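## Task

Find every yellow sponge in the storeroom whose shelf-edge lot number, printed just beneath it, starts with 3, and set each one on the desk. The robot must not tip over or finish leaning, and every sponge must stay on the desk without the robot holding it.

## Robot and tools

Robot: a simulated Hello Robot Stretch 3 with one arm. It has a two-wheeled base (0.33 m long, 0.34 m wide), a lift that rides up a mast, and a telescoping arm that reaches out to the robot's right side. It cannot drive sideways, so to move the gripper forward or back you drive the base. On-the-spot turns pivot about the point between the drive wheels, 0.05 m behind the front edge. With the arm retracted and the wrist folded, the swept turning radius is 0.28 m; an unfolded, level gripper reaches past that. Loose objects may occasionally get nudged by something outside the robot.

Frames: the base frame has its origin on the floor between the drive wheels, x forward, y left, z up. hand_pose is reported in it, at the point where closed fingertips meet. The odometry frame is the base frame as it was at the start; heading is positive to the left, within -3.142 to 3.142.

execute_actions takes "actions", a list run in order (empty list = just report state and images). Each action may contain "robot", "steps" (1 to 450 control steps at 30 per second, default 1) and "until". "robot" is one command, a stop ({"stop": true}, which brakes everything and clears the queue), or a queue list of up to 8 commands and {"pause_s": s} entries (s at most 15), each started when the previous one finished "done". A command may hold:
- "base": exactly one of {"translate_m": d}, an offset in metres along the current heading from where the base is when that command begins (positive forward, |d| at most 1), or {"rotate_rad": d}, an offset turn in radians (positive = counter-clockwise seen from above, |d| at most 3.2).
- "joints": absolute targets by name; unnamed joints keep their targets. lift_m 0 to 1.1 (arm height on the mast); arm_m 0 to 0.52 (extension); wrist_yaw_rad -1.345 to 4.42 (0 along the arm, positive swings toward the front, 3.0 folded over the base); wrist_pitch_rad -1.57 to 0.451 (0 level, negative = fingertips down); wrist_roll_rad -2.911 to 2.911 (0 = fingers side by side); gripper_m -0.089 to 0.179 (bigger is wider; the actual fingertip gap is smaller by about 0.007 nearly shut to 0.025 wide open, and zero below 0.007); head_pan_rad -3.953 to 1.73 (0 forward, positive left, -1.57 looks along the arm); head_tilt_rad -1.53 to 0.419 (negative looks down).
- "contact_limits": {"arm_m": e}, effort percent 1 to 100 at which that arm motion halts; lower is gentler, too low stops instantly.
Base and joint motions in one command start together and keep running into later actions. A new command takes over immediately and discards any older queue. "until" ends an action early: {"robot": {"status": "ended"}} waits until nothing reports moving and no queue is running; other fields use pairs like [">", 0.3] or status words / ["!=", "moving"]. {"any": {"status": "ended"}} fires when any one motion ends. Any invalid number rejects the whole call.

zoom_image: "camera" (head_camera, nav_camera or wrist_camera) and "region" [x0, y0, x1, y1] in pixels of that camera's latest image, origin top-left, at most 504x504. Use it to read lot labels.

finished_scene: "scene" is the current scene's number. Call it only after every motion has ended and the items rest on the desk by themselves; it is final.

Results: each shows one instant plus one image per camera. base_status gives progress (moved of goal, from wheel counts). joint_goals, joint_status (moving, done, off_target, contact_stop, time_out, stopped, not_commanded, torque_fault), measured_speeds, refusals/queue/queue_left. "refused:" or "dropped:" lines name a rejected goal or cancelled queue step (counted from 0); "replaced:" is informational. robot.on_its_own appears when the robot changed a goal itself, a joint is slack or servo-off, a motor strains at rest, or base_tilt shifts 3 degrees or more. lidar_m: 12 distances in 30-degree sectors starting straight ahead and going counter-clockwise, measured 0.17 m above the floor (sees table legs, not tops). wrist_depth_mm and head_depth_mm: 7x7 median depth grids. motor_effort in percent with peak in brackets; readings carry fixed offsets and noise. base_tilt in degrees, forward/right positive.

Practice: the base is fast (0.30 m/s, 1.9 rad/s) only when stowed (lift_m under 0.30, arm_m under 0.03, wrist_yaw_rad above 2.54); otherwise 0.10 m/s and 0.63 rad/s. Fold or unfold the wrist only with lift_m 0.32 to 0.95, wrist_pitch_rad -0.4 and roll near 0; once folded the lift may drop to 0.25. With yaw below -0.4 keep pitch at -0.5 or lower. To grasp, command gripper_m below the item's width; to let go, open at least 0.02 beyond where the pads touched. Gripper readings and "done" do not prove a grasp; check the cameras. A contact_stop leaves the lift or arm slack until commanded again. Wrist servos overheat after sustained pushing and go limp for 10 s. Avoid pushing into rigid things with the gripper above about 0.45 m, repeated pushes after a contact stop, driving while holding or hooking something fixed, and snagging furniture (especially reversing): these tip the robot. If it leans, reverse the last move in small steps, free the gripper, and lower lift_m to about 0.2. Don't drop or slam objects. Finish with everything at rest.

Each tool is called after "Emit:" as name(argument=value, ...), one argument or row to a line, values as JSON.

## Session

Emit:
execute_actions(
  actions=[],
)

Scene clock: 0.00 s.
robot.base_odometry: x=+0.000 y=+0.000 heading=+0.000 (m, m, rad; robot's odometry frame)
robot.turned_by_wheels: +0.000 (rad since the last result)
robot.turned_by_imu: +0.000 (rad since the last result)
robot.base_tilt: forward=+0.4 right=-1.5 (deg)
robot.lidar_m: 0.78 0.75 0.77 1.05 3.00 1.96 1.15 1.52 1.58 1.70 1.31 1.07
robot.head_depth_mm: 1002 1006 997 1000 1004 1008 1008 / 918 922 924 928 933 938 937 / 855 860 862 866 868 868 874 / 804 802 810 810 812 818 818 / 755 756 760 760 764 766 768 / 712 714 716 718 721 724 727 / 675 676 680 681 681 685 686
robot.base_status: not_commanded
robot.joint_positions: lift_m=+0.451 arm_m=+0.001 wrist_yaw_rad=+3.044 wrist_pitch_rad=-0.443 wrist_roll_rad=-0.020 gripper_m=+0.037 head_pan_rad=+0.009 head_tilt_rad=-0.001
robot.joint_goals: lift_m=+0.451 arm_m=+0.001 wrist_yaw_rad=+3.044 wrist_pitch_rad=-0.443 wrist_roll_rad=-0.020 gripper_m=+0.037 head_pan_rad=+0.009 head_tilt_rad=-0.001
robot.joint_status: lift_m=not_commanded arm_m=not_commanded wrist_yaw_rad=not_commanded wrist_pitch_rad=not_commanded wrist_roll_rad=not_commanded gripper_m=not_commanded head_pan_rad=not_commanded head_tilt_rad=not_commanded
robot.measured_speeds: translate_m=+0.000 rotate_rad=+0.000 lift_m=+0.000 arm_m=+0.000 wrist_yaw_rad=+0.000 wrist_pitch_rad=+0.000 wrist_roll_rad=+0.000 head_pan_rad=+0.000 head_tilt_rad=+0.000
robot: refusals=0 queue=idle queue_left=0
robot.motor_effort: left_wheel=-1 right_wheel=+1 lift_m=+38 arm_m=+0 wrist_yaw_rad=-1 wrist_pitch_rad=+6 wrist_roll_rad=+0 gripper_m=+0 head_pan_rad=+0 head_tilt_rad=+2 (%)
robot.hand_pose: x=+0.0004 y=+0.0742 z=+0.4578 quat_wxyz=(+0.188, +0.690, +0.123, +0.688) (m; robot's base frame)
robot.wrist_depth_mm: - - - - 945 743 615 / - - - - - 781 638 / - - - - - 800 660 / - - - - - 854 719 / 814 822 - 828 851 836 741 / 694 705 - 698 - 693 698 / 606 606 - 611 599 615 611
pictures: head_camera (sideways: a quarter turn clockwise sets it upright), nav_camera (sideways: a quarter turn counterclockwise sets it upright), wrist_camera
Images, in order (width x height): head_camera 896x504, nav_camera 672x504, wrist_camera 644x364.

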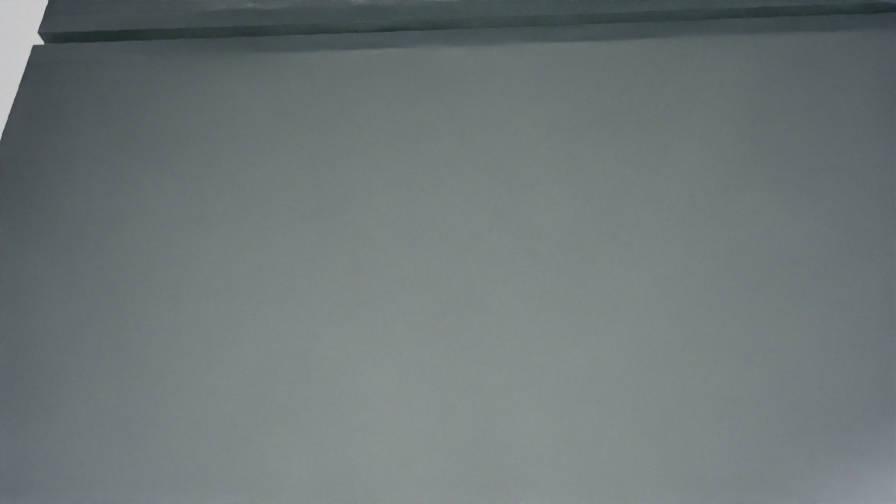

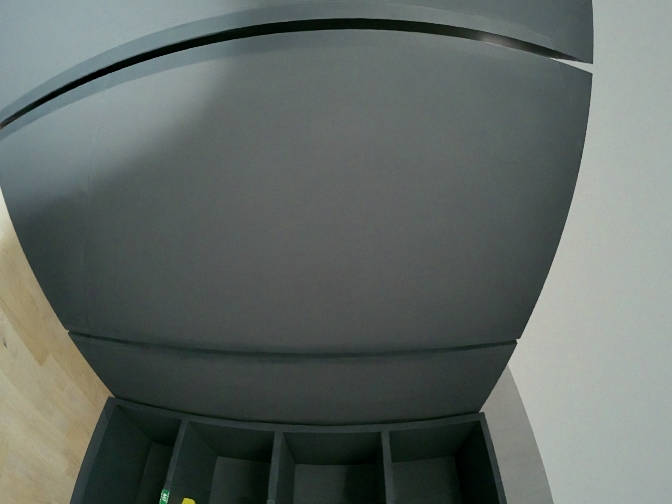

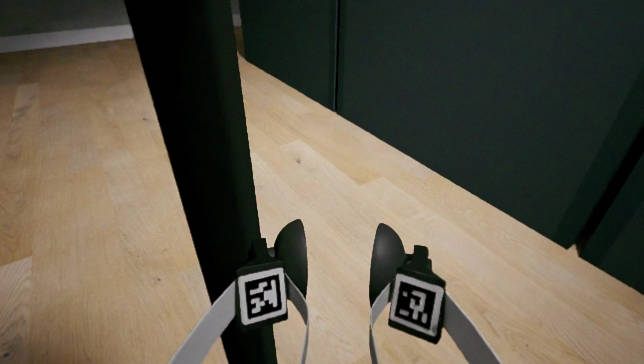

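Emit:
execute_actions(
  actions=[
    {"robot": {"joints": {"head_pan_rad": -1.0, "head_tilt_rad": -0.3}}, "steps": 100, "until": {"robot": {"status": "ended"}}},
  ],
)

Scene clock: 7.03 s.
robot.base_odometry: x=+0.000 y=+0.000 heading=+0.000 (m, m, rad; robot's odometry frame)
robot.turned_by_wheels: +0.000 (rad since the last result)
robot.turned_by_imu: +0.000 (rad since the last result)
robot.base_tilt: forward=+0.7 right=-1.5 (deg)
robot.lidar_m: 0.78 0.75 0.77 1.05 3.00 1.96 1.15 1.52 1.57 1.69 1.30 1.08
robot.head_depth_mm: 1474 1575 1643 1795 1689 1680 1421 / 1096 1161 1262 1406 1483 1583 1425 / 1485 1573 1656 1827 1728 1717 1426 / 1501 1595 1663 1825 1649 1735 1452 / 1514 1607 1701 1851 1603 1740 1460 / 1520 1584 1714 1856 1700 1772 1467 / 1525 1575 1677 1547 1546 1638 1480
robot.base_status: not_commanded
robot.joint_positions: lift_m=+0.451 arm_m=+0.001 wrist_yaw_rad=+3.044 wrist_pitch_rad=-0.443 wrist_roll_rad=-0.020 gripper_m=+0.037 head_pan_rad=-0.993 head_tilt_rad=-0.296
robot.joint_goals: lift_m=+0.451 arm_m=+0.001 wrist_yaw_rad=+3.044 wrist_pitch_rad=-0.443 wrist_roll_rad=-0.020 gripper_m=+0.037 head_pan_rad=-1.000 head_tilt_rad=-0.300
robot.joint_status: lift_m=not_commanded arm_m=not_commanded wrist_yaw_rad=not_commanded wrist_pitch_rad=not_commanded wrist_roll_rad=not_commanded gripper_m=not_commanded head_pan_rad=done head_tilt_rad=done
robot.measured_speeds: translate_m=+0.000 rotate_rad=+0.000 lift_m=+0.000 arm_m=+0.000 wrist_yaw_rad=+0.000 wrist_pitch_rad=+0.000 wrist_roll_rad=+0.000 head_pan_rad=+0.000 head_tilt_rad=+0.000
robot: refusals=0 queue=done queue_left=0
robot.motor_effort: left_wheel=-1(1) right_wheel=+1(1) lift_m=+38(39) arm_m=+0(0) wrist_yaw_rad=-1(1) wrist_pitch_rad=+6(6) wrist_roll_rad=+0(0) gripper_m=+0(0) head_pan_rad=-3(39) head_tilt_rad=-2(19) (%)
robot.hand_pose: x=+0.0004 y=+0.0742 z=+0.4578 quat_wxyz=(+0.188, +0.690, +0.123, +0.688) (m; robot's base frame)
robot.wrist_depth_mm: - - - - 930 740 614 / - - - - - 778 636 / - - - - - 830 656 / - - - - - 844 723 / 806 848 - 839 838 829 738 / 704 693 - 684 - 709 688 / 602 603 - 611 602 609 610
pictures: head_camera (sideways: a quarter turn clockwise sets it upright), nav_camera (sideways: a quarter turn counterclockwise sets it upright), wrist_camera
Images, in order (width x height): head_camera 896x504, nav_camera 672x504, wrist_camera 644x364.

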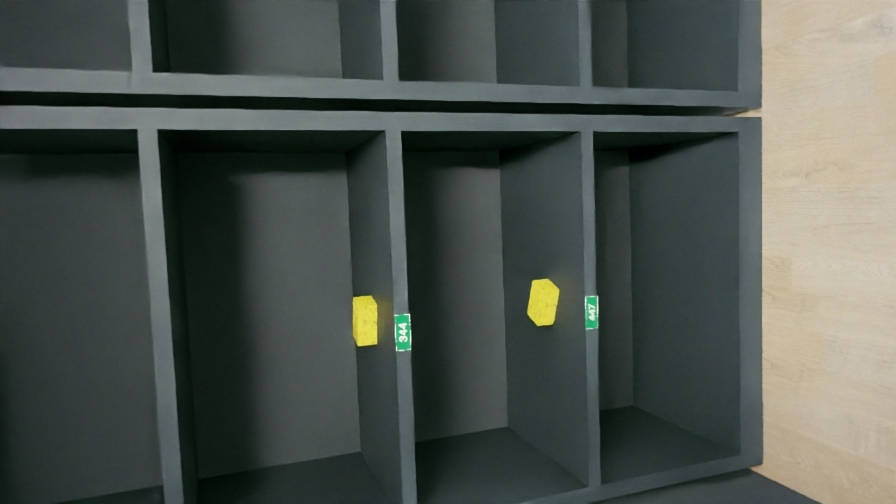

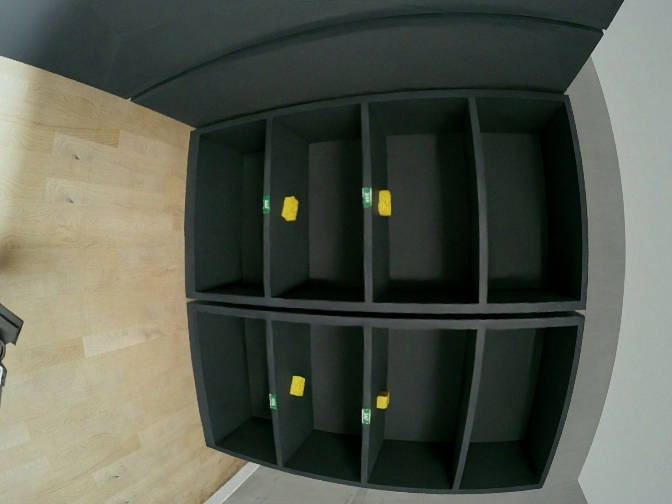

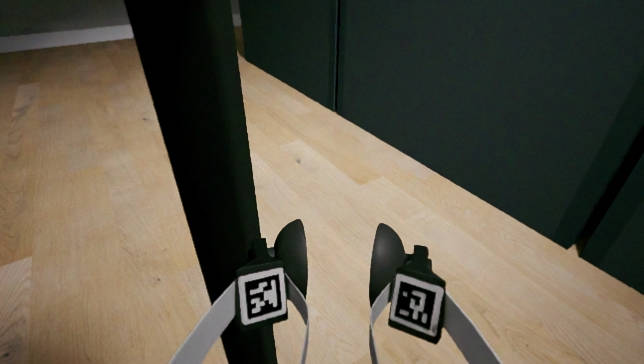

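Emit:
zoom_image(
  camera="head_camera",
  region=[340, 260, 620, 370],
)

Emit:
execute_actions(
  actions=[
    {"robot": {"joints": {"head_pan_rad": -1.6, "head_tilt_rad": -0.3}}, "steps": 100, "until": {"robot": {"status": "ended"}}},
  ],
)

Region (340, 260, 620, 370) of head_camera's 896x504 image, scaled by 1.800, with more detail than that image has; it fills the top 198 rows of this view, and the rest is white.

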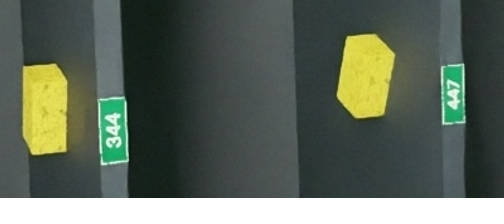

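Scene clock: 12.30 s.
robot.base_odometry: x=+0.000 y=+0.000 heading=+0.000 (m, m, rad; robot's odometry frame)
robot.turned_by_wheels: +0.000 (rad since the last result)
robot.turned_by_imu: +0.000 (rad since the last result)
robot.base_tilt: forward=+0.5 right=-1.6 (deg)
robot.lidar_m: 0.78 0.75 0.77 1.05 3.01 1.95 1.15 1.51 1.58 1.70 1.30 1.08
robot.head_depth_mm: 1713 1791 1886 2009 2115 1787 1422 / 1871 1987 2112 2253 2311 1806 1430 / 1541 1616 1730 1883 2029 1823 1431 / 1734 1837 1931 2059 2153 1784 1446 / 1683 1759 1818 1960 1813 1747 1460 / 1585 1653 1736 1847 1709 1700 1477 / 1498 1558 1626 1322 1376 1590 1480
robot.base_status: not_commanded
robot.joint_positions: lift_m=+0.451 arm_m=+0.001 wrist_yaw_rad=+3.044 wrist_pitch_rad=-0.443 wrist_roll_rad=-0.020 gripper_m=+0.037 head_pan_rad=-1.593 head_tilt_rad=-0.296
robot.joint_goals: lift_m=+0.451 arm_m=+0.001 wrist_yaw_rad=+3.044 wrist_pitch_rad=-0.443 wrist_roll_rad=-0.020 gripper_m=+0.037 head_pan_rad=-1.600 head_tilt_rad=-0.300
robot.joint_status: lift_m=not_commanded arm_m=not_commanded wrist_yaw_rad=not_commanded wrist_pitch_rad=not_commanded wrist_roll_rad=not_commanded gripper_m=not_commanded head_pan_rad=done head_tilt_rad=done
robot.measured_speeds: translate_m=+0.000 rotate_rad=+0.000 lift_m=+0.000 arm_m=+0.000 wrist_yaw_rad=+0.000 wrist_pitch_rad=+0.000 wrist_roll_rad=+0.000 head_pan_rad=+0.000 head_tilt_rad=+0.000
robot: refusals=0 queue=done queue_left=0
robot.motor_effort: left_wheel=-1(1) right_wheel=+1(1) lift_m=+38(39) arm_m=+0(0) wrist_yaw_rad=-1(1) wrist_pitch_rad=+6(6) wrist_roll_rad=+0(0) gripper_m=+0(0) head_pan_rad=-3(31) head_tilt_rad=-2(1) (%)
robot.hand_pose: x=+0.0004 y=+0.0742 z=+0.4578 quat_wxyz=(+0.188, +0.690, +0.123, +0.688) (m; robot's base frame)
robot.wrist_depth_mm: - - - - 984 743 616 / - - - - - 776 639 / - - - - - 814 676 / - - - - - 853 722 / 808 809 - 826 841 827 727 / 690 687 - 697 - 702 697 / 618 605 - 613 597 610 604
pictures: head_camera (sideways: a quarter turn clockwise sets it upright), nav_camera (sideways: a quarter turn counterclockwise sets it upright), wrist_camera
Images, in order (width x height): head_camera 896x504, nav_camera 672x504, wrist_camera 644x364.

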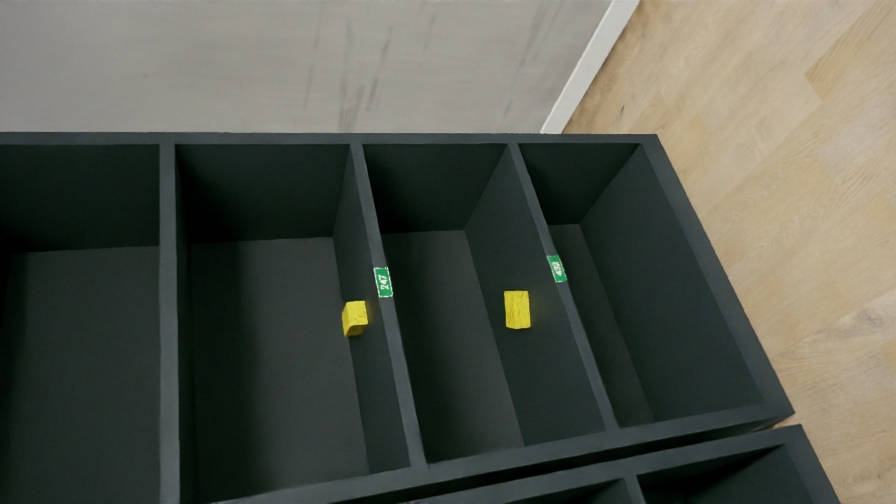

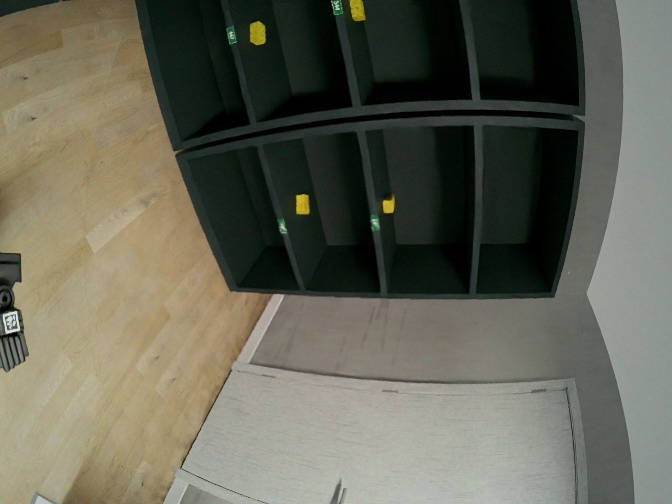

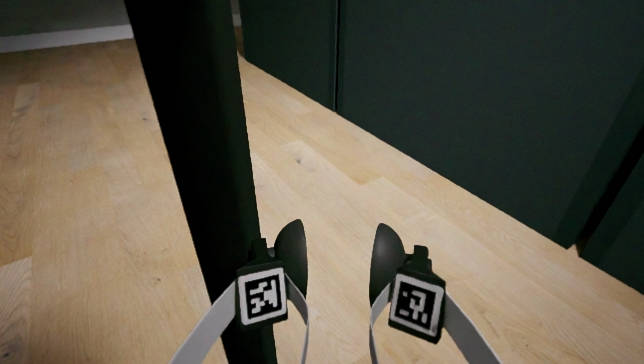

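Emit:
zoom_image(
  camera="head_camera",
  region=[330, 240, 590, 350],
)

Emit:
execute_actions(
  actions=[
    {"robot": {"joints": {"head_pan_rad": -2.9, "head_tilt_rad": -0.4}}, "steps": 100, "until": {"robot": {"status": "ended"}}},
  ],
)

Region (330, 240, 590, 350) of head_camera's 896x504 image, scaled by 1.938, with more detail than that image has; it fills the top 213 rows of this view, and the rest is white.

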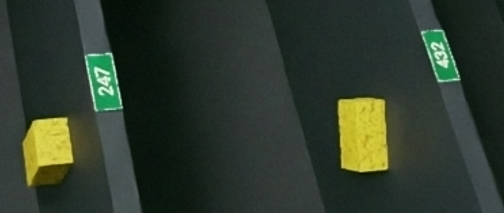

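Scene clock: 19.17 s.
robot.base_odometry: x=+0.000 y=+0.000 heading=+0.000 (m, m, rad; robot's odometry frame)
robot.turned_by_wheels: +0.000 (rad since the last result)
robot.turned_by_imu: +0.000 (rad since the last result)
robot.base_tilt: forward=+0.5 right=-1.5 (deg)
robot.lidar_m: 0.78 0.75 0.77 1.05 3.00 1.95 1.15 1.52 1.58 1.70 1.31 1.08
robot.head_depth_mm: 1494 1633 1764 1316 1863 1620 1308 / 1445 1564 1712 1348 1085 1636 1318 / 1399 1521 1657 1366 1085 1543 1333 / 1358 1463 1600 1492 1915 1647 1341 / 1322 1423 1538 1669 1821 1680 1354 / 1292 1381 1497 1623 1784 1699 1360 / 1255 1344 1435 1545 1687 1716 1367
robot.base_status: not_commanded
robot.joint_positions: lift_m=+0.451 arm_m=+0.001 wrist_yaw_rad=+3.044 wrist_pitch_rad=-0.443 wrist_roll_rad=-0.020 gripper_m=+0.037 head_pan_rad=-2.893 head_tilt_rad=-0.395
robot.joint_goals: lift_m=+0.451 arm_m=+0.001 wrist_yaw_rad=+3.044 wrist_pitch_rad=-0.443 wrist_roll_rad=-0.020 gripper_m=+0.037 head_pan_rad=-2.900 head_tilt_rad=-0.400
robot.joint_status: lift_m=not_commanded arm_m=not_commanded wrist_yaw_rad=not_commanded wrist_pitch_rad=not_commanded wrist_roll_rad=not_commanded gripper_m=not_commanded head_pan_rad=done head_tilt_rad=done
robot.measured_speeds: translate_m=+0.000 rotate_rad=+0.000 lift_m=+0.000 arm_m=+0.000 wrist_yaw_rad=+0.000 wrist_pitch_rad=+0.000 wrist_roll_rad=+0.000 head_pan_rad=+0.000 head_tilt_rad=+0.000
robot: refusals=0 queue=done queue_left=0
robot.motor_effort: left_wheel=+0(0) right_wheel=+2(1) lift_m=+38(38) arm_m=+0(0) wrist_yaw_rad=-1(0) wrist_pitch_rad=+6(6) wrist_roll_rad=+0(0) gripper_m=-1(0) head_pan_rad=-3(40) head_tilt_rad=-2(10) (%)
robot.hand_pose: x=+0.0004 y=+0.0742 z=+0.4578 quat_wxyz=(+0.188, +0.690, +0.123, +0.688) (m; robot's base frame)
robot.wrist_depth_mm: - - - - 979 755 605 / - - - - - 786 639 / - - - - - 820 671 / - - - - - 877 700 / 835 799 - 809 870 826 720 / 707 702 - 688 - 698 703 / 596 611 - 602 598 608 604
pictures: head_camera (sideways: a quarter turn clockwise sets it upright), nav_camera (sideways: a quarter turn counterclockwise sets it upright), wrist_camera
Images, in order (width x height): head_camera 896x504, nav_camera 672x504, wrist_camera 644x364.

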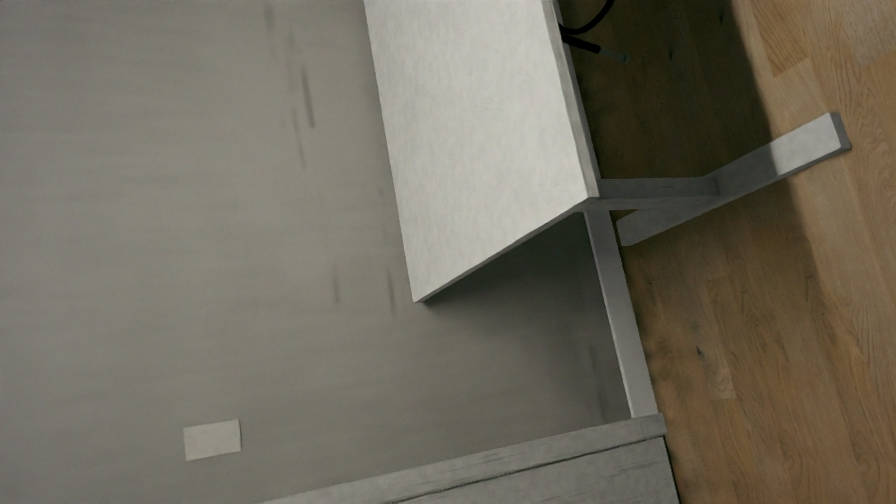

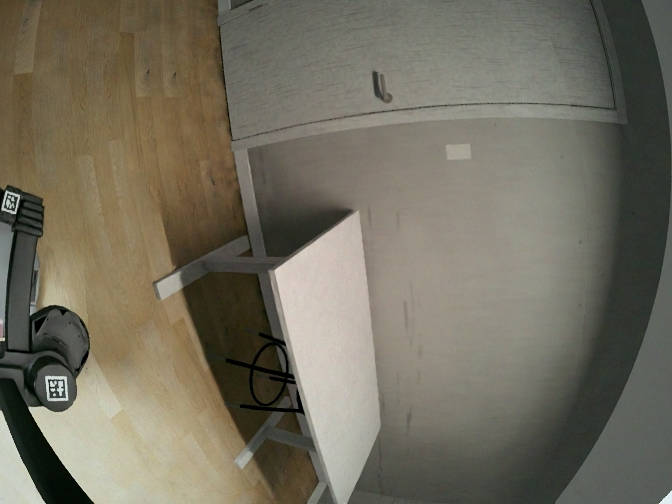

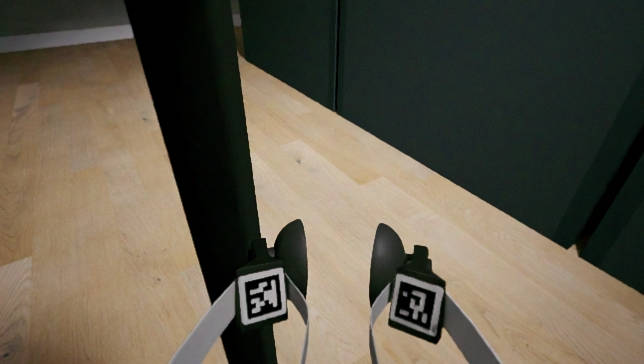

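Emit:
execute_actions(
  actions=[
    {"robot": {"joints": {"head_pan_rad": -3.9, "head_tilt_rad": -0.4}}, "steps": 100, "until": {"robot": {"status": "ended"}}},
  ],
)

Scene clock: 25.27 s.
robot.base_odometry: x=+0.000 y=+0.000 heading=+0.000 (m, m, rad; robot's odometry frame)
robot.turned_by_wheels: +0.000 (rad since the last result)
robot.turned_by_imu: +0.000 (rad since the last result)
robot.base_tilt: forward=+0.4 right=-1.5 (deg)
robot.lidar_m: 0.78 0.75 0.77 1.05 3.01 1.95 1.15 1.52 1.57 1.70 1.30 1.08
robot.head_depth_mm: - - - - - - - / 2527 2746 2978 3050 2212 1629 1319 / 2618 2835 3039 3067 2152 1647 1326 / 2670 2941 3208 3163 2168 1660 1338 / 2806 3032 3279 3031 2188 1663 1347 / 2786 2986 3012 1812 2183 1692 1357 / 2400 2415 2461 1468 2146 1709 1369
robot.base_status: not_commanded
robot.joint_positions: lift_m=+0.451 arm_m=+0.001 wrist_yaw_rad=+3.044 wrist_pitch_rad=-0.443 wrist_roll_rad=-0.020 gripper_m=+0.037 head_pan_rad=-3.893 head_tilt_rad=-0.395
robot.joint_goals: lift_m=+0.451 arm_m=+0.001 wrist_yaw_rad=+3.044 wrist_pitch_rad=-0.443 wrist_roll_rad=-0.020 gripper_m=+0.037 head_pan_rad=-3.900 head_tilt_rad=-0.400
robot.joint_status: lift_m=not_commanded arm_m=not_commanded wrist_yaw_rad=not_commanded wrist_pitch_rad=not_commanded wrist_roll_rad=not_commanded gripper_m=not_commanded head_pan_rad=done head_tilt_rad=done
robot.measured_speeds: translate_m=+0.000 rotate_rad=+0.000 lift_m=+0.000 arm_m=+0.000 wrist_yaw_rad=+0.000 wrist_pitch_rad=+0.000 wrist_roll_rad=+0.000 head_pan_rad=+0.000 head_tilt_rad=+0.000
robot: refusals=0 queue=done queue_left=0
robot.motor_effort: left_wheel=-1(0) right_wheel=+1(1) lift_m=+39(39) arm_m=+0(0) wrist_yaw_rad=-1(1) wrist_pitch_rad=+6(6) wrist_roll_rad=+0(0) gripper_m=+1(0) head_pan_rad=-3(39) head_tilt_rad=-2(2) (%)
robot.hand_pose: x=+0.0004 y=+0.0742 z=+0.4578 quat_wxyz=(+0.188, +0.690, +0.123, +0.688) (m; robot's base frame)
robot.wrist_depth_mm: - - - - 917 760 621 / - - - - - 777 634 / - - - - - 822 663 / - - - - - 873 732 / 816 833 - 836 849 811 739 / 690 691 - 698 - 689 691 / 603 608 - 611 594 607 606
pictures: head_camera (sideways: a quarter turn clockwise sets it upright), nav_camera (sideways: a quarter turn counterclockwise sets it upright), wrist_camera
Images, in order (width x height): head_camera 896x504, nav_camera 672x504, wrist_camera 644x364.

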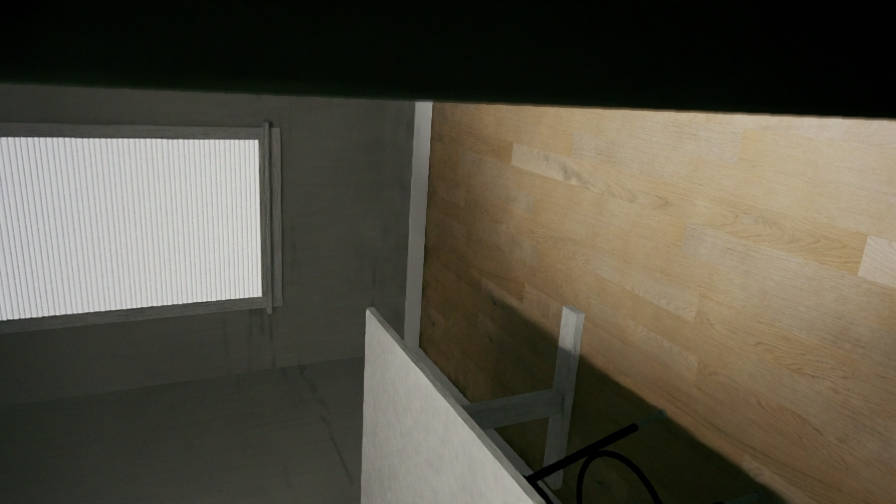

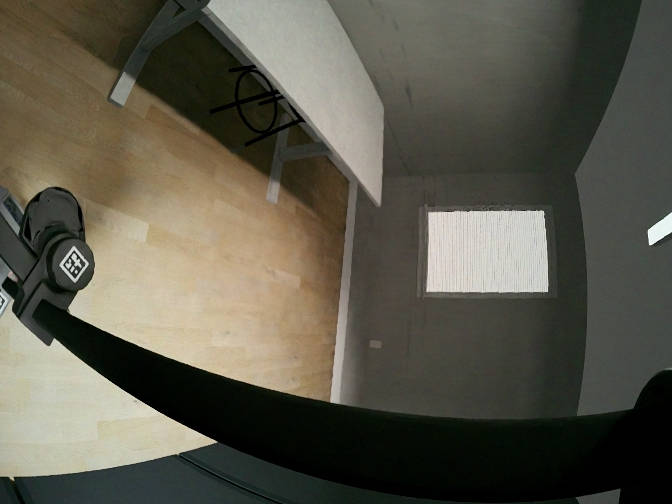

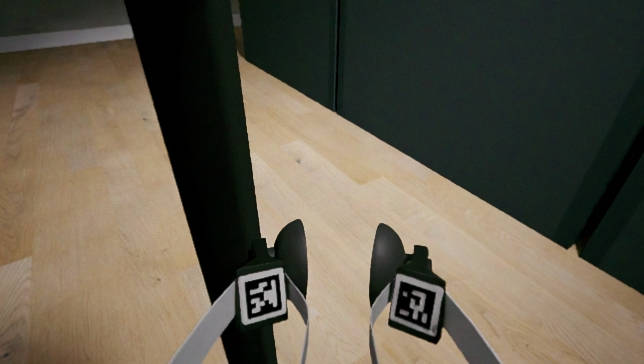

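Emit:
execute_actions(
  actions=[
    {"robot": [{"base": {"rotate_rad": -0.70}, "joints": {"lift_m": 0.28, "wrist_pitch_rad": -0.4, "head_pan_rad": -1.57, "head_tilt_rad": -0.45}}, {"base": {"translate_m": 0.80}}, {"base": {"rotate_rad": 1.22}}, {"joints": {"lift_m": 0.9}}], "steps": 450, "until": {"robot": {"status": "ended"}}},
  ],
)

Scene clock: 104.73 s.
robot.base_odometry: x=+0.612 y=-0.515 heading=+0.520 (m, m, rad; robot's odometry frame)
robot.turned_by_wheels: +0.520 (rad since the last result)
robot.turned_by_imu: +0.508 (rad since the last result)
robot.base_tilt: forward=+0.7 right=-1.5 (deg)
robot.lidar_m: 0.48 0.50 0.67 1.75 2.25 1.76 1.79 1.45 0.69 1.00 0.69 0.50
robot.head_depth_mm: 831 903 952 668 1155 917 - / 825 900 957 644 1167 913 820 / 825 897 959 654 1169 914 816 / 825 895 957 664 1167 927 815 / 820 895 954 673 1162 935 1145 / 816 890 959 684 1165 942 1150 / 817 890 964 694 1087 956 934
robot.base_status: done (rotate_rad +1.2199 of +1.2200)
robot.joint_positions: lift_m=+0.899 arm_m=+0.001 wrist_yaw_rad=+3.044 wrist_pitch_rad=-0.418 wrist_roll_rad=-0.020 gripper_m=+0.037 head_pan_rad=-1.577 head_tilt_rad=-0.445
robot.joint_goals: lift_m=+0.900 arm_m=+0.001 wrist_yaw_rad=+3.044 wrist_pitch_rad=-0.400 wrist_roll_rad=-0.020 gripper_m=+0.037 head_pan_rad=-1.570 head_tilt_rad=-0.450
robot.joint_status: lift_m=moving arm_m=not_commanded wrist_yaw_rad=not_commanded wrist_pitch_rad=done wrist_roll_rad=not_commanded gripper_m=not_commanded head_pan_rad=done head_tilt_rad=done
robot.measured_speeds: translate_m=+0.000 rotate_rad=+0.000 lift_m=+0.004 arm_m=+0.000 wrist_yaw_rad=+0.000 wrist_pitch_rad=+0.000 wrist_roll_rad=+0.000 head_pan_rad=+0.000 head_tilt_rad=+0.000
robot: refusals=0 queue=running queue_left=0
robot.motor_effort: left_wheel=-2(6) right_wheel=+2(10) lift_m=+60(62) arm_m=+0(0) wrist_yaw_rad=-1(1) wrist_pitch_rad=+7(7) wrist_roll_rad=+0(0) gripper_m=+0(1) head_pan_rad=+3(39) head_tilt_rad=-2(8) (%)
robot.hand_pose: x=+0.0007 y=+0.0774 z=+0.9120 quat_wxyz=(+0.180, +0.691, +0.115, +0.691) (m; robot's base frame)
robot.wrist_depth_mm: - - - - - 804 560 / - - - - - 795 563 / - - - - - 806 561 / - - - - - 812 570 / - - - - - 830 568 / - - - - - 824 574 / - - - - - 793 590
pictures: head_camera (sideways: a quarter turn clockwise sets it upright), nav_camera (sideways: a quarter turn counterclockwise sets it upright), wrist_camera
Images, in order (width x height): head_camera 896x504, nav_camera 672x504, wrist_camera 644x364.

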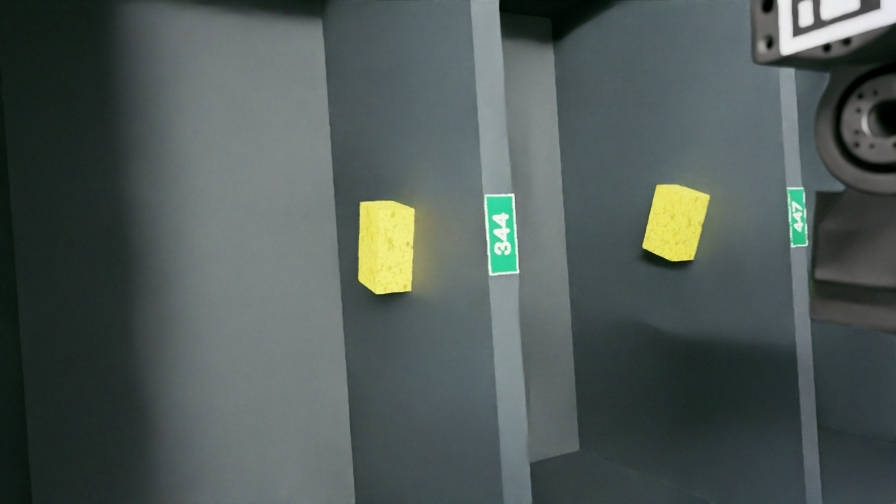

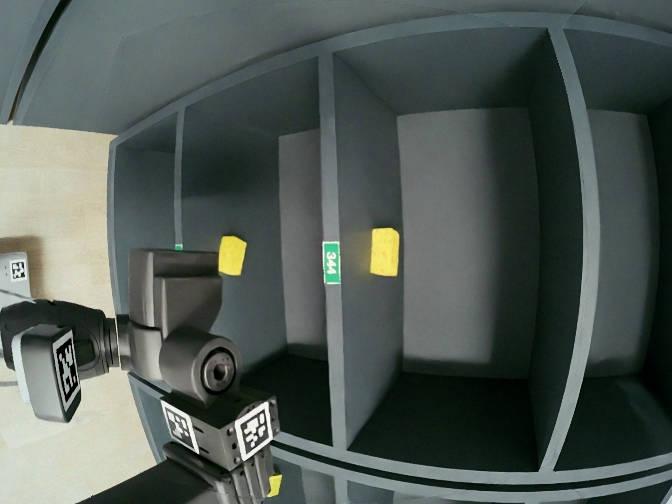

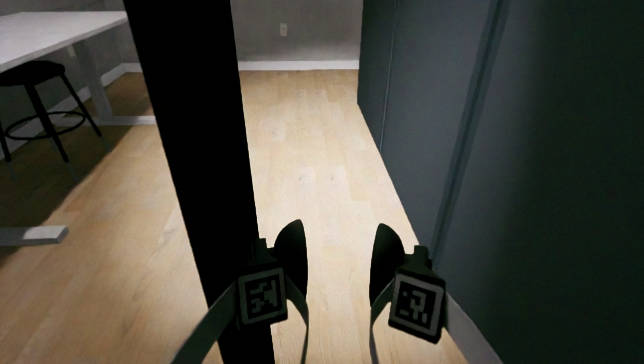

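Emit:
execute_actions(
  actions=[
    {"robot": [{"joints": {"wrist_yaw_rad": 0.0, "wrist_roll_rad": 0.0}}, {"joints": {"wrist_pitch_rad": 0.0, "gripper_m": 0.17, "lift_m": 0.92}}], "steps": 450, "until": {"robot": {"status": "ended"}}},
  ],
)

Emit:
zoom_image(
  camera="head_camera",
  region=[330, 170, 530, 320],
)

Scene clock: 114.53 s.
robot.base_odometry: x=+0.612 y=-0.515 heading=+0.520 (m, m, rad; robot's odometry frame)
robot.turned_by_wheels: +0.000 (rad since the last result)
robot.turned_by_imu: +0.000 (rad since the last result)
robot.base_tilt: forward=+0.6 right=-1.5 (deg)
robot.lidar_m: 0.48 0.50 0.67 1.75 2.25 1.76 1.79 1.45 0.69 1.00 0.69 0.50
robot.head_depth_mm: 827 902 951 666 1145 934 - / 826 898 950 642 1168 909 - / 823 899 959 652 1175 - - / 824 896 955 664 1168 931 1162 / 817 894 956 673 1158 932 1169 / 819 895 957 683 1165 945 1146 / 818 890 955 694 1092 949 933
robot.base_status: done (rotate_rad +1.2199 of +1.2200)
robot.joint_positions: lift_m=+0.919 arm_m=+0.001 wrist_yaw_rad=+0.003 wrist_pitch_rad=-0.022 wrist_roll_rad=-0.006 gripper_m=+0.170 head_pan_rad=-1.577 head_tilt_rad=-0.445
robot.joint_goals: lift_m=+0.920 arm_m=+0.001 wrist_yaw_rad=+0.000 wrist_pitch_rad=+0.000 wrist_roll_rad=+0.000 gripper_m=+0.170 head_pan_rad=-1.570 head_tilt_rad=-0.450
robot.joint_status: lift_m=done arm_m=not_commanded wrist_yaw_rad=done wrist_pitch_rad=done wrist_roll_rad=done gripper_m=done head_pan_rad=done head_tilt_rad=done
robot.measured_speeds: translate_m=+0.000 rotate_rad=+0.000 lift_m=+0.000 arm_m=+0.000 wrist_yaw_rad=+0.000 wrist_pitch_rad=+0.000 wrist_roll_rad=+0.000 head_pan_rad=+0.000 head_tilt_rad=+0.000
robot: refusals=0 queue=done queue_left=0
robot.motor_effort: left_wheel=-1(2) right_wheel=+2(3) lift_m=+58(59) arm_m=+0(0) wrist_yaw_rad=-4(4) wrist_pitch_rad=+9(9) wrist_roll_rad=+2(3) gripper_m=+0(84) head_pan_rad=+3(3) head_tilt_rad=-1(2) (%)
robot.hand_pose: x=-0.0207 y=-0.4016 z=+1.0283 quat_wxyz=(+0.709, +0.009, -0.705, -0.007) (m; robot's base frame)
robot.wrist_depth_mm: 534 709 698 704 719 691 507 / 536 742 735 725 725 703 509 / 546 753 736 736 751 736 509 / 493 508 522 465 549 558 483 / 327 327 325 323 323 321 317 / 533 833 814 819 823 792 456 / 559 789 834 834 820 756 -
pictures: head_camera (sideways: a quarter turn clockwise sets it upright), nav_camera (sideways: a quarter turn counterclockwise sets it upright), wrist_camera
Images, in order (width x height): head_camera 896x504, nav_camera 672x504, wrist_camera 644x364.

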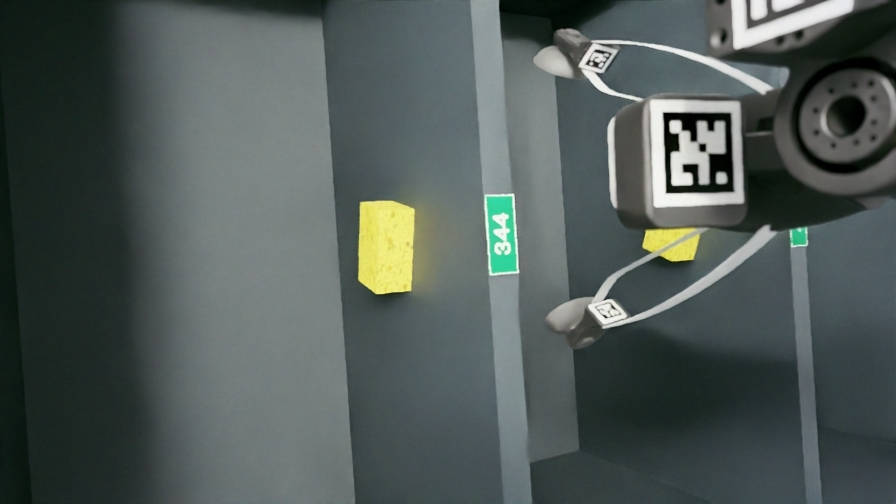

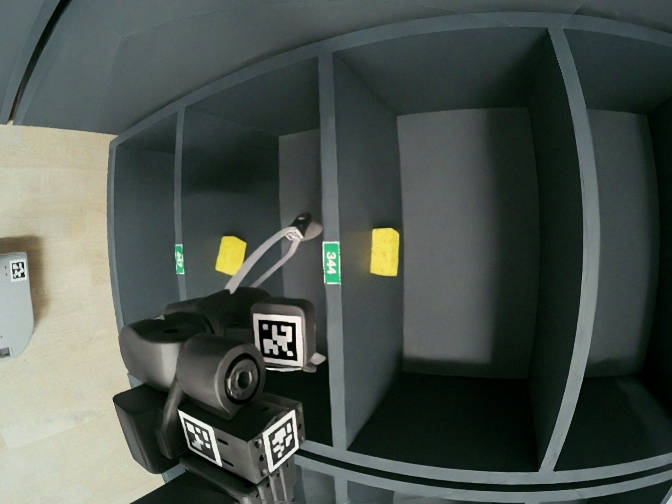

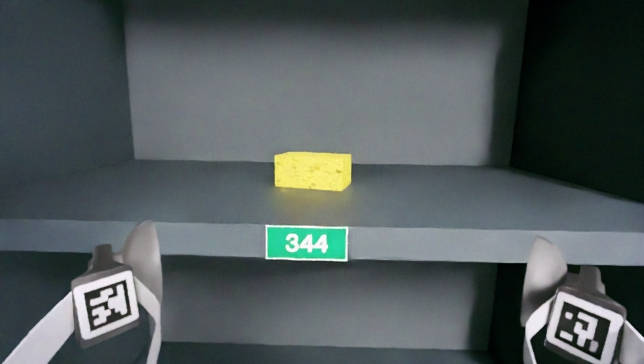

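Region (330, 170, 530, 320) of head_camera's 896x504 image, scaled by 2.520, with more detail than that image has; it fills the top 378 rows of this view, and the rest is white.

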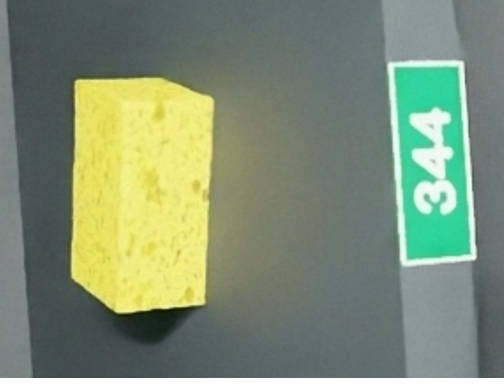

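Emit:
execute_actions(
  actions=[
    {"robot": {"base": {"translate_m": 0.085}, "joints": {"wrist_yaw_rad": -0.25, "wrist_pitch_rad": -0.2, "lift_m": 0.96, "arm_m": 0.17, "gripper_m": 0.179}}, "steps": 450, "until": {"robot": {"status": "ended"}}},
  ],
)

Scene clock: 145.03 s.
robot.base_odometry: x=+0.686 y=-0.473 heading=+0.520 (m, m, rad; robot's odometry frame)
robot.turned_by_wheels: +0.000 (rad since the last result)
robot.turned_by_imu: +0.001 (rad since the last result)
robot.base_tilt: forward=+0.4 right=-1.5 (deg)
robot.lidar_m: 0.40 0.41 0.55 1.45 2.74 1.83 1.87 0.79 0.75 1.00 0.58 0.41
robot.head_depth_mm: 825 903 949 - 1123 903 1159 / 826 896 962 - - 892 1144 / 821 897 959 - - 915 1151 / 822 894 954 703 1166 925 1165 / 821 892 952 673 1154 934 1169 / 816 889 965 684 1127 946 996 / 815 877 933 695 874 856 855
robot.base_status: done (translate_m +0.0850 of +0.0850)
robot.joint_positions: lift_m=+0.959 arm_m=+0.170 wrist_yaw_rad=-0.248 wrist_pitch_rad=-0.216 wrist_roll_rad=-0.005 gripper_m=+0.179 head_pan_rad=-1.577 head_tilt_rad=-0.445
robot.joint_goals: lift_m=+0.960 arm_m=+0.170 wrist_yaw_rad=-0.250 wrist_pitch_rad=-0.200 wrist_roll_rad=+0.000 gripper_m=+0.179 head_pan_rad=-1.570 head_tilt_rad=-0.450
robot.joint_status: lift_m=done arm_m=done wrist_yaw_rad=done wrist_pitch_rad=done wrist_roll_rad=done gripper_m=done head_pan_rad=done head_tilt_rad=done
robot.measured_speeds: translate_m=+0.000 rotate_rad=+0.000 lift_m=+0.000 arm_m=+0.000 wrist_yaw_rad=+0.000 wrist_pitch_rad=+0.000 wrist_roll_rad=+0.000 head_pan_rad=+0.000 head_tilt_rad=+0.000
robot: refusals=0 queue=done queue_left=0
robot.motor_effort: left_wheel=-2(2) right_wheel=+3(8) lift_m=+58(60) arm_m=+4(6) wrist_yaw_rad=-3(5) wrist_pitch_rad=+6(10) wrist_roll_rad=+2(2) gripper_m=+0(50) head_pan_rad=+3(3) head_tilt_rad=-2(2) (%)
robot.hand_pose: x=-0.0816 y=-0.5523 z=+1.0196 quat_wxyz=(+0.690, -0.011, -0.705, -0.163) (m; robot's base frame)
robot.wrist_depth_mm: 469 498 519 537 581 589 440 / 490 513 544 567 616 596 451 / 507 516 451 462 519 520 428 / 315 320 317 314 320 325 326 / 229 244 231 232 233 233 235 / 188 181 183 181 190 199 223 / - 159 168 179 674 645 -
pictures: head_camera (sideways: a quarter turn clockwise sets it upright), nav_camera (sideways: a quarter turn counterclockwise sets it upright), wrist_camera
Images, in order (width x height): head_camera 896x504, nav_camera 672x504, wrist_camera 644x364.

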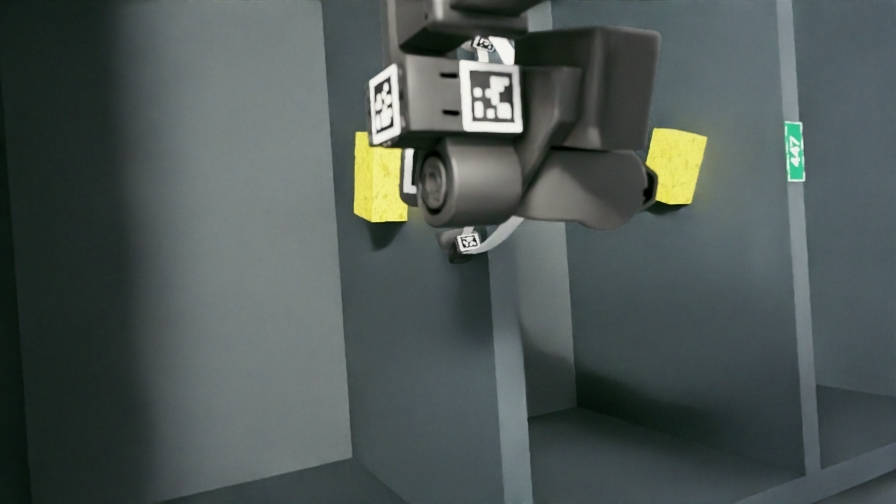

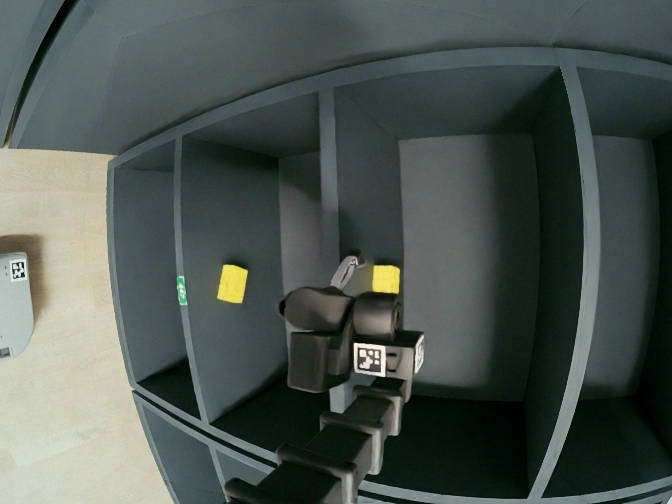

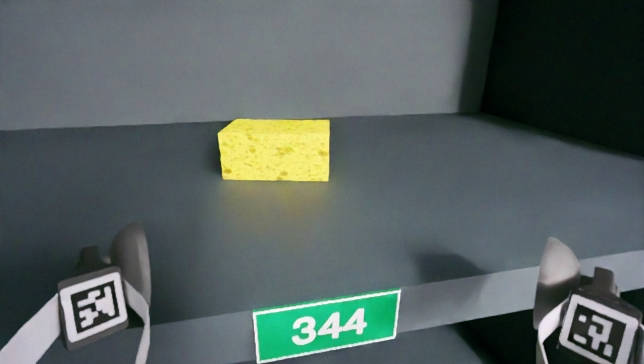

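Emit:
execute_actions(
  actions=[
    {"robot": {"joints": {"lift_m": 0.955, "arm_m": 0.35}, "contact_limits": {"arm_m": 20}}, "steps": 450, "until": {"robot": {"status": "ended"}}},
  ],
)

Scene clock: 161.27 s.
robot.base_odometry: x=+0.686 y=-0.473 heading=+0.520 (m, m, rad; robot's odometry frame)
robot.turned_by_wheels: +0.000 (rad since the last result)
robot.turned_by_imu: +0.000 (rad since the last result)
robot.base_tilt: forward=+0.5 right=-1.4 (deg)
robot.lidar_m: 0.40 0.41 0.55 1.44 2.74 1.82 1.87 0.79 0.75 1.00 0.58 0.41
robot.head_depth_mm: 828 897 964 - 1147 903 1162 / 825 899 951 602 1166 909 1146 / 823 899 956 598 1165 916 1150 / 822 892 957 629 1169 926 1166 / 818 893 951 673 1156 936 1168 / 820 889 961 685 1125 945 997 / 815 878 935 695 877 860 852
robot.base_status: done (translate_m +0.0850 of +0.0850)
robot.joint_positions: lift_m=+0.956 arm_m=+0.350 wrist_yaw_rad=-0.249 wrist_pitch_rad=-0.215 wrist_roll_rad=-0.005 gripper_m=+0.179 head_pan_rad=-1.577 head_tilt_rad=-0.445
robot.joint_goals: lift_m=+0.955 arm_m=+0.350 wrist_yaw_rad=-0.250 wrist_pitch_rad=-0.200 wrist_roll_rad=+0.000 gripper_m=+0.179 head_pan_rad=-1.570 head_tilt_rad=-0.450
robot.joint_status: lift_m=done arm_m=done wrist_yaw_rad=done wrist_pitch_rad=done wrist_roll_rad=done gripper_m=done head_pan_rad=done head_tilt_rad=done
robot.measured_speeds: translate_m=+0.000 rotate_rad=+0.000 lift_m=+0.000 arm_m=+0.000 wrist_yaw_rad=+0.000 wrist_pitch_rad=+0.000 wrist_roll_rad=+0.000 head_pan_rad=+0.000 head_tilt_rad=+0.000
robot: refusals=0 queue=done queue_left=0
robot.motor_effort: left_wheel=-1(2) right_wheel=+2(3) lift_m=+17(58) arm_m=+4(4) wrist_yaw_rad=-1(3) wrist_pitch_rad=+6(7) wrist_roll_rad=+2(2) gripper_m=+0(0) head_pan_rad=+3(3) head_tilt_rad=-2(2) (%)
robot.contact_limits: arm_m 20 (drawing in: default 26, maximum 43; extending or still: default 36, maximum 59)
robot.hand_pose: x=-0.0820 y=-0.7322 z=+1.0162 quat_wxyz=(+0.690, -0.011, -0.705, -0.163) (m; robot's base frame)
robot.wrist_depth_mm: 327 341 358 383 409 429 432 / 342 357 382 398 427 456 437 / 360 378 399 423 448 470 431 / 305 311 287 190 311 314 316 / 222 236 146 145 154 228 227 / - 176 154 153 156 177 186 / - 144 145 145 145 145 -
pictures: head_camera (sideways: a quarter turn clockwise sets it upright), nav_camera (sideways: a quarter turn counterclockwise sets it upright), wrist_camera
Images, in order (width x height): head_camera 896x504, nav_camera 672x504, wrist_camera 644x364.

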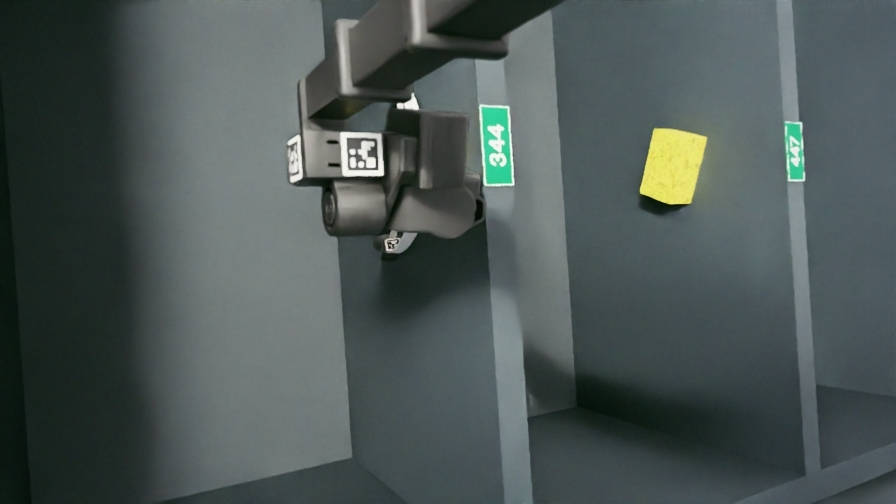

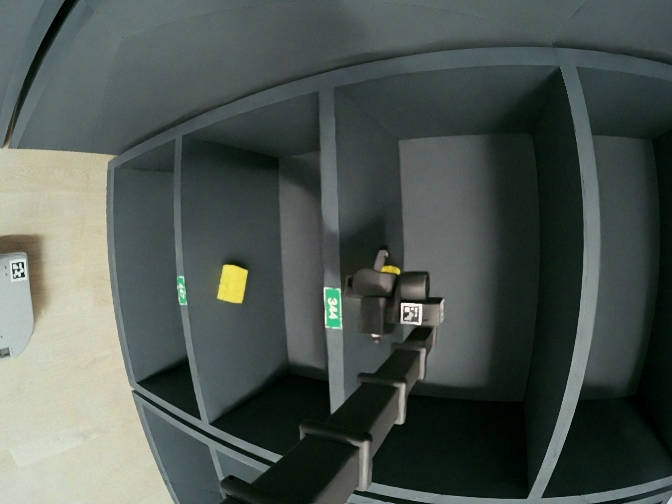

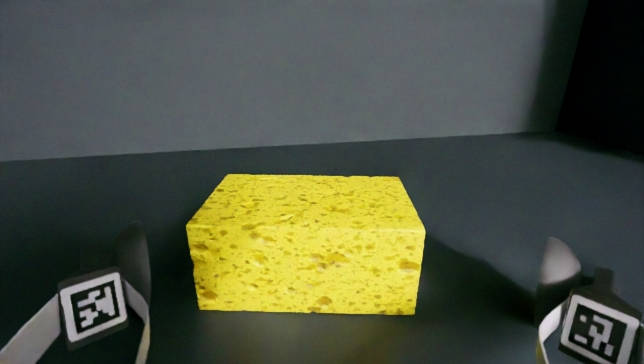

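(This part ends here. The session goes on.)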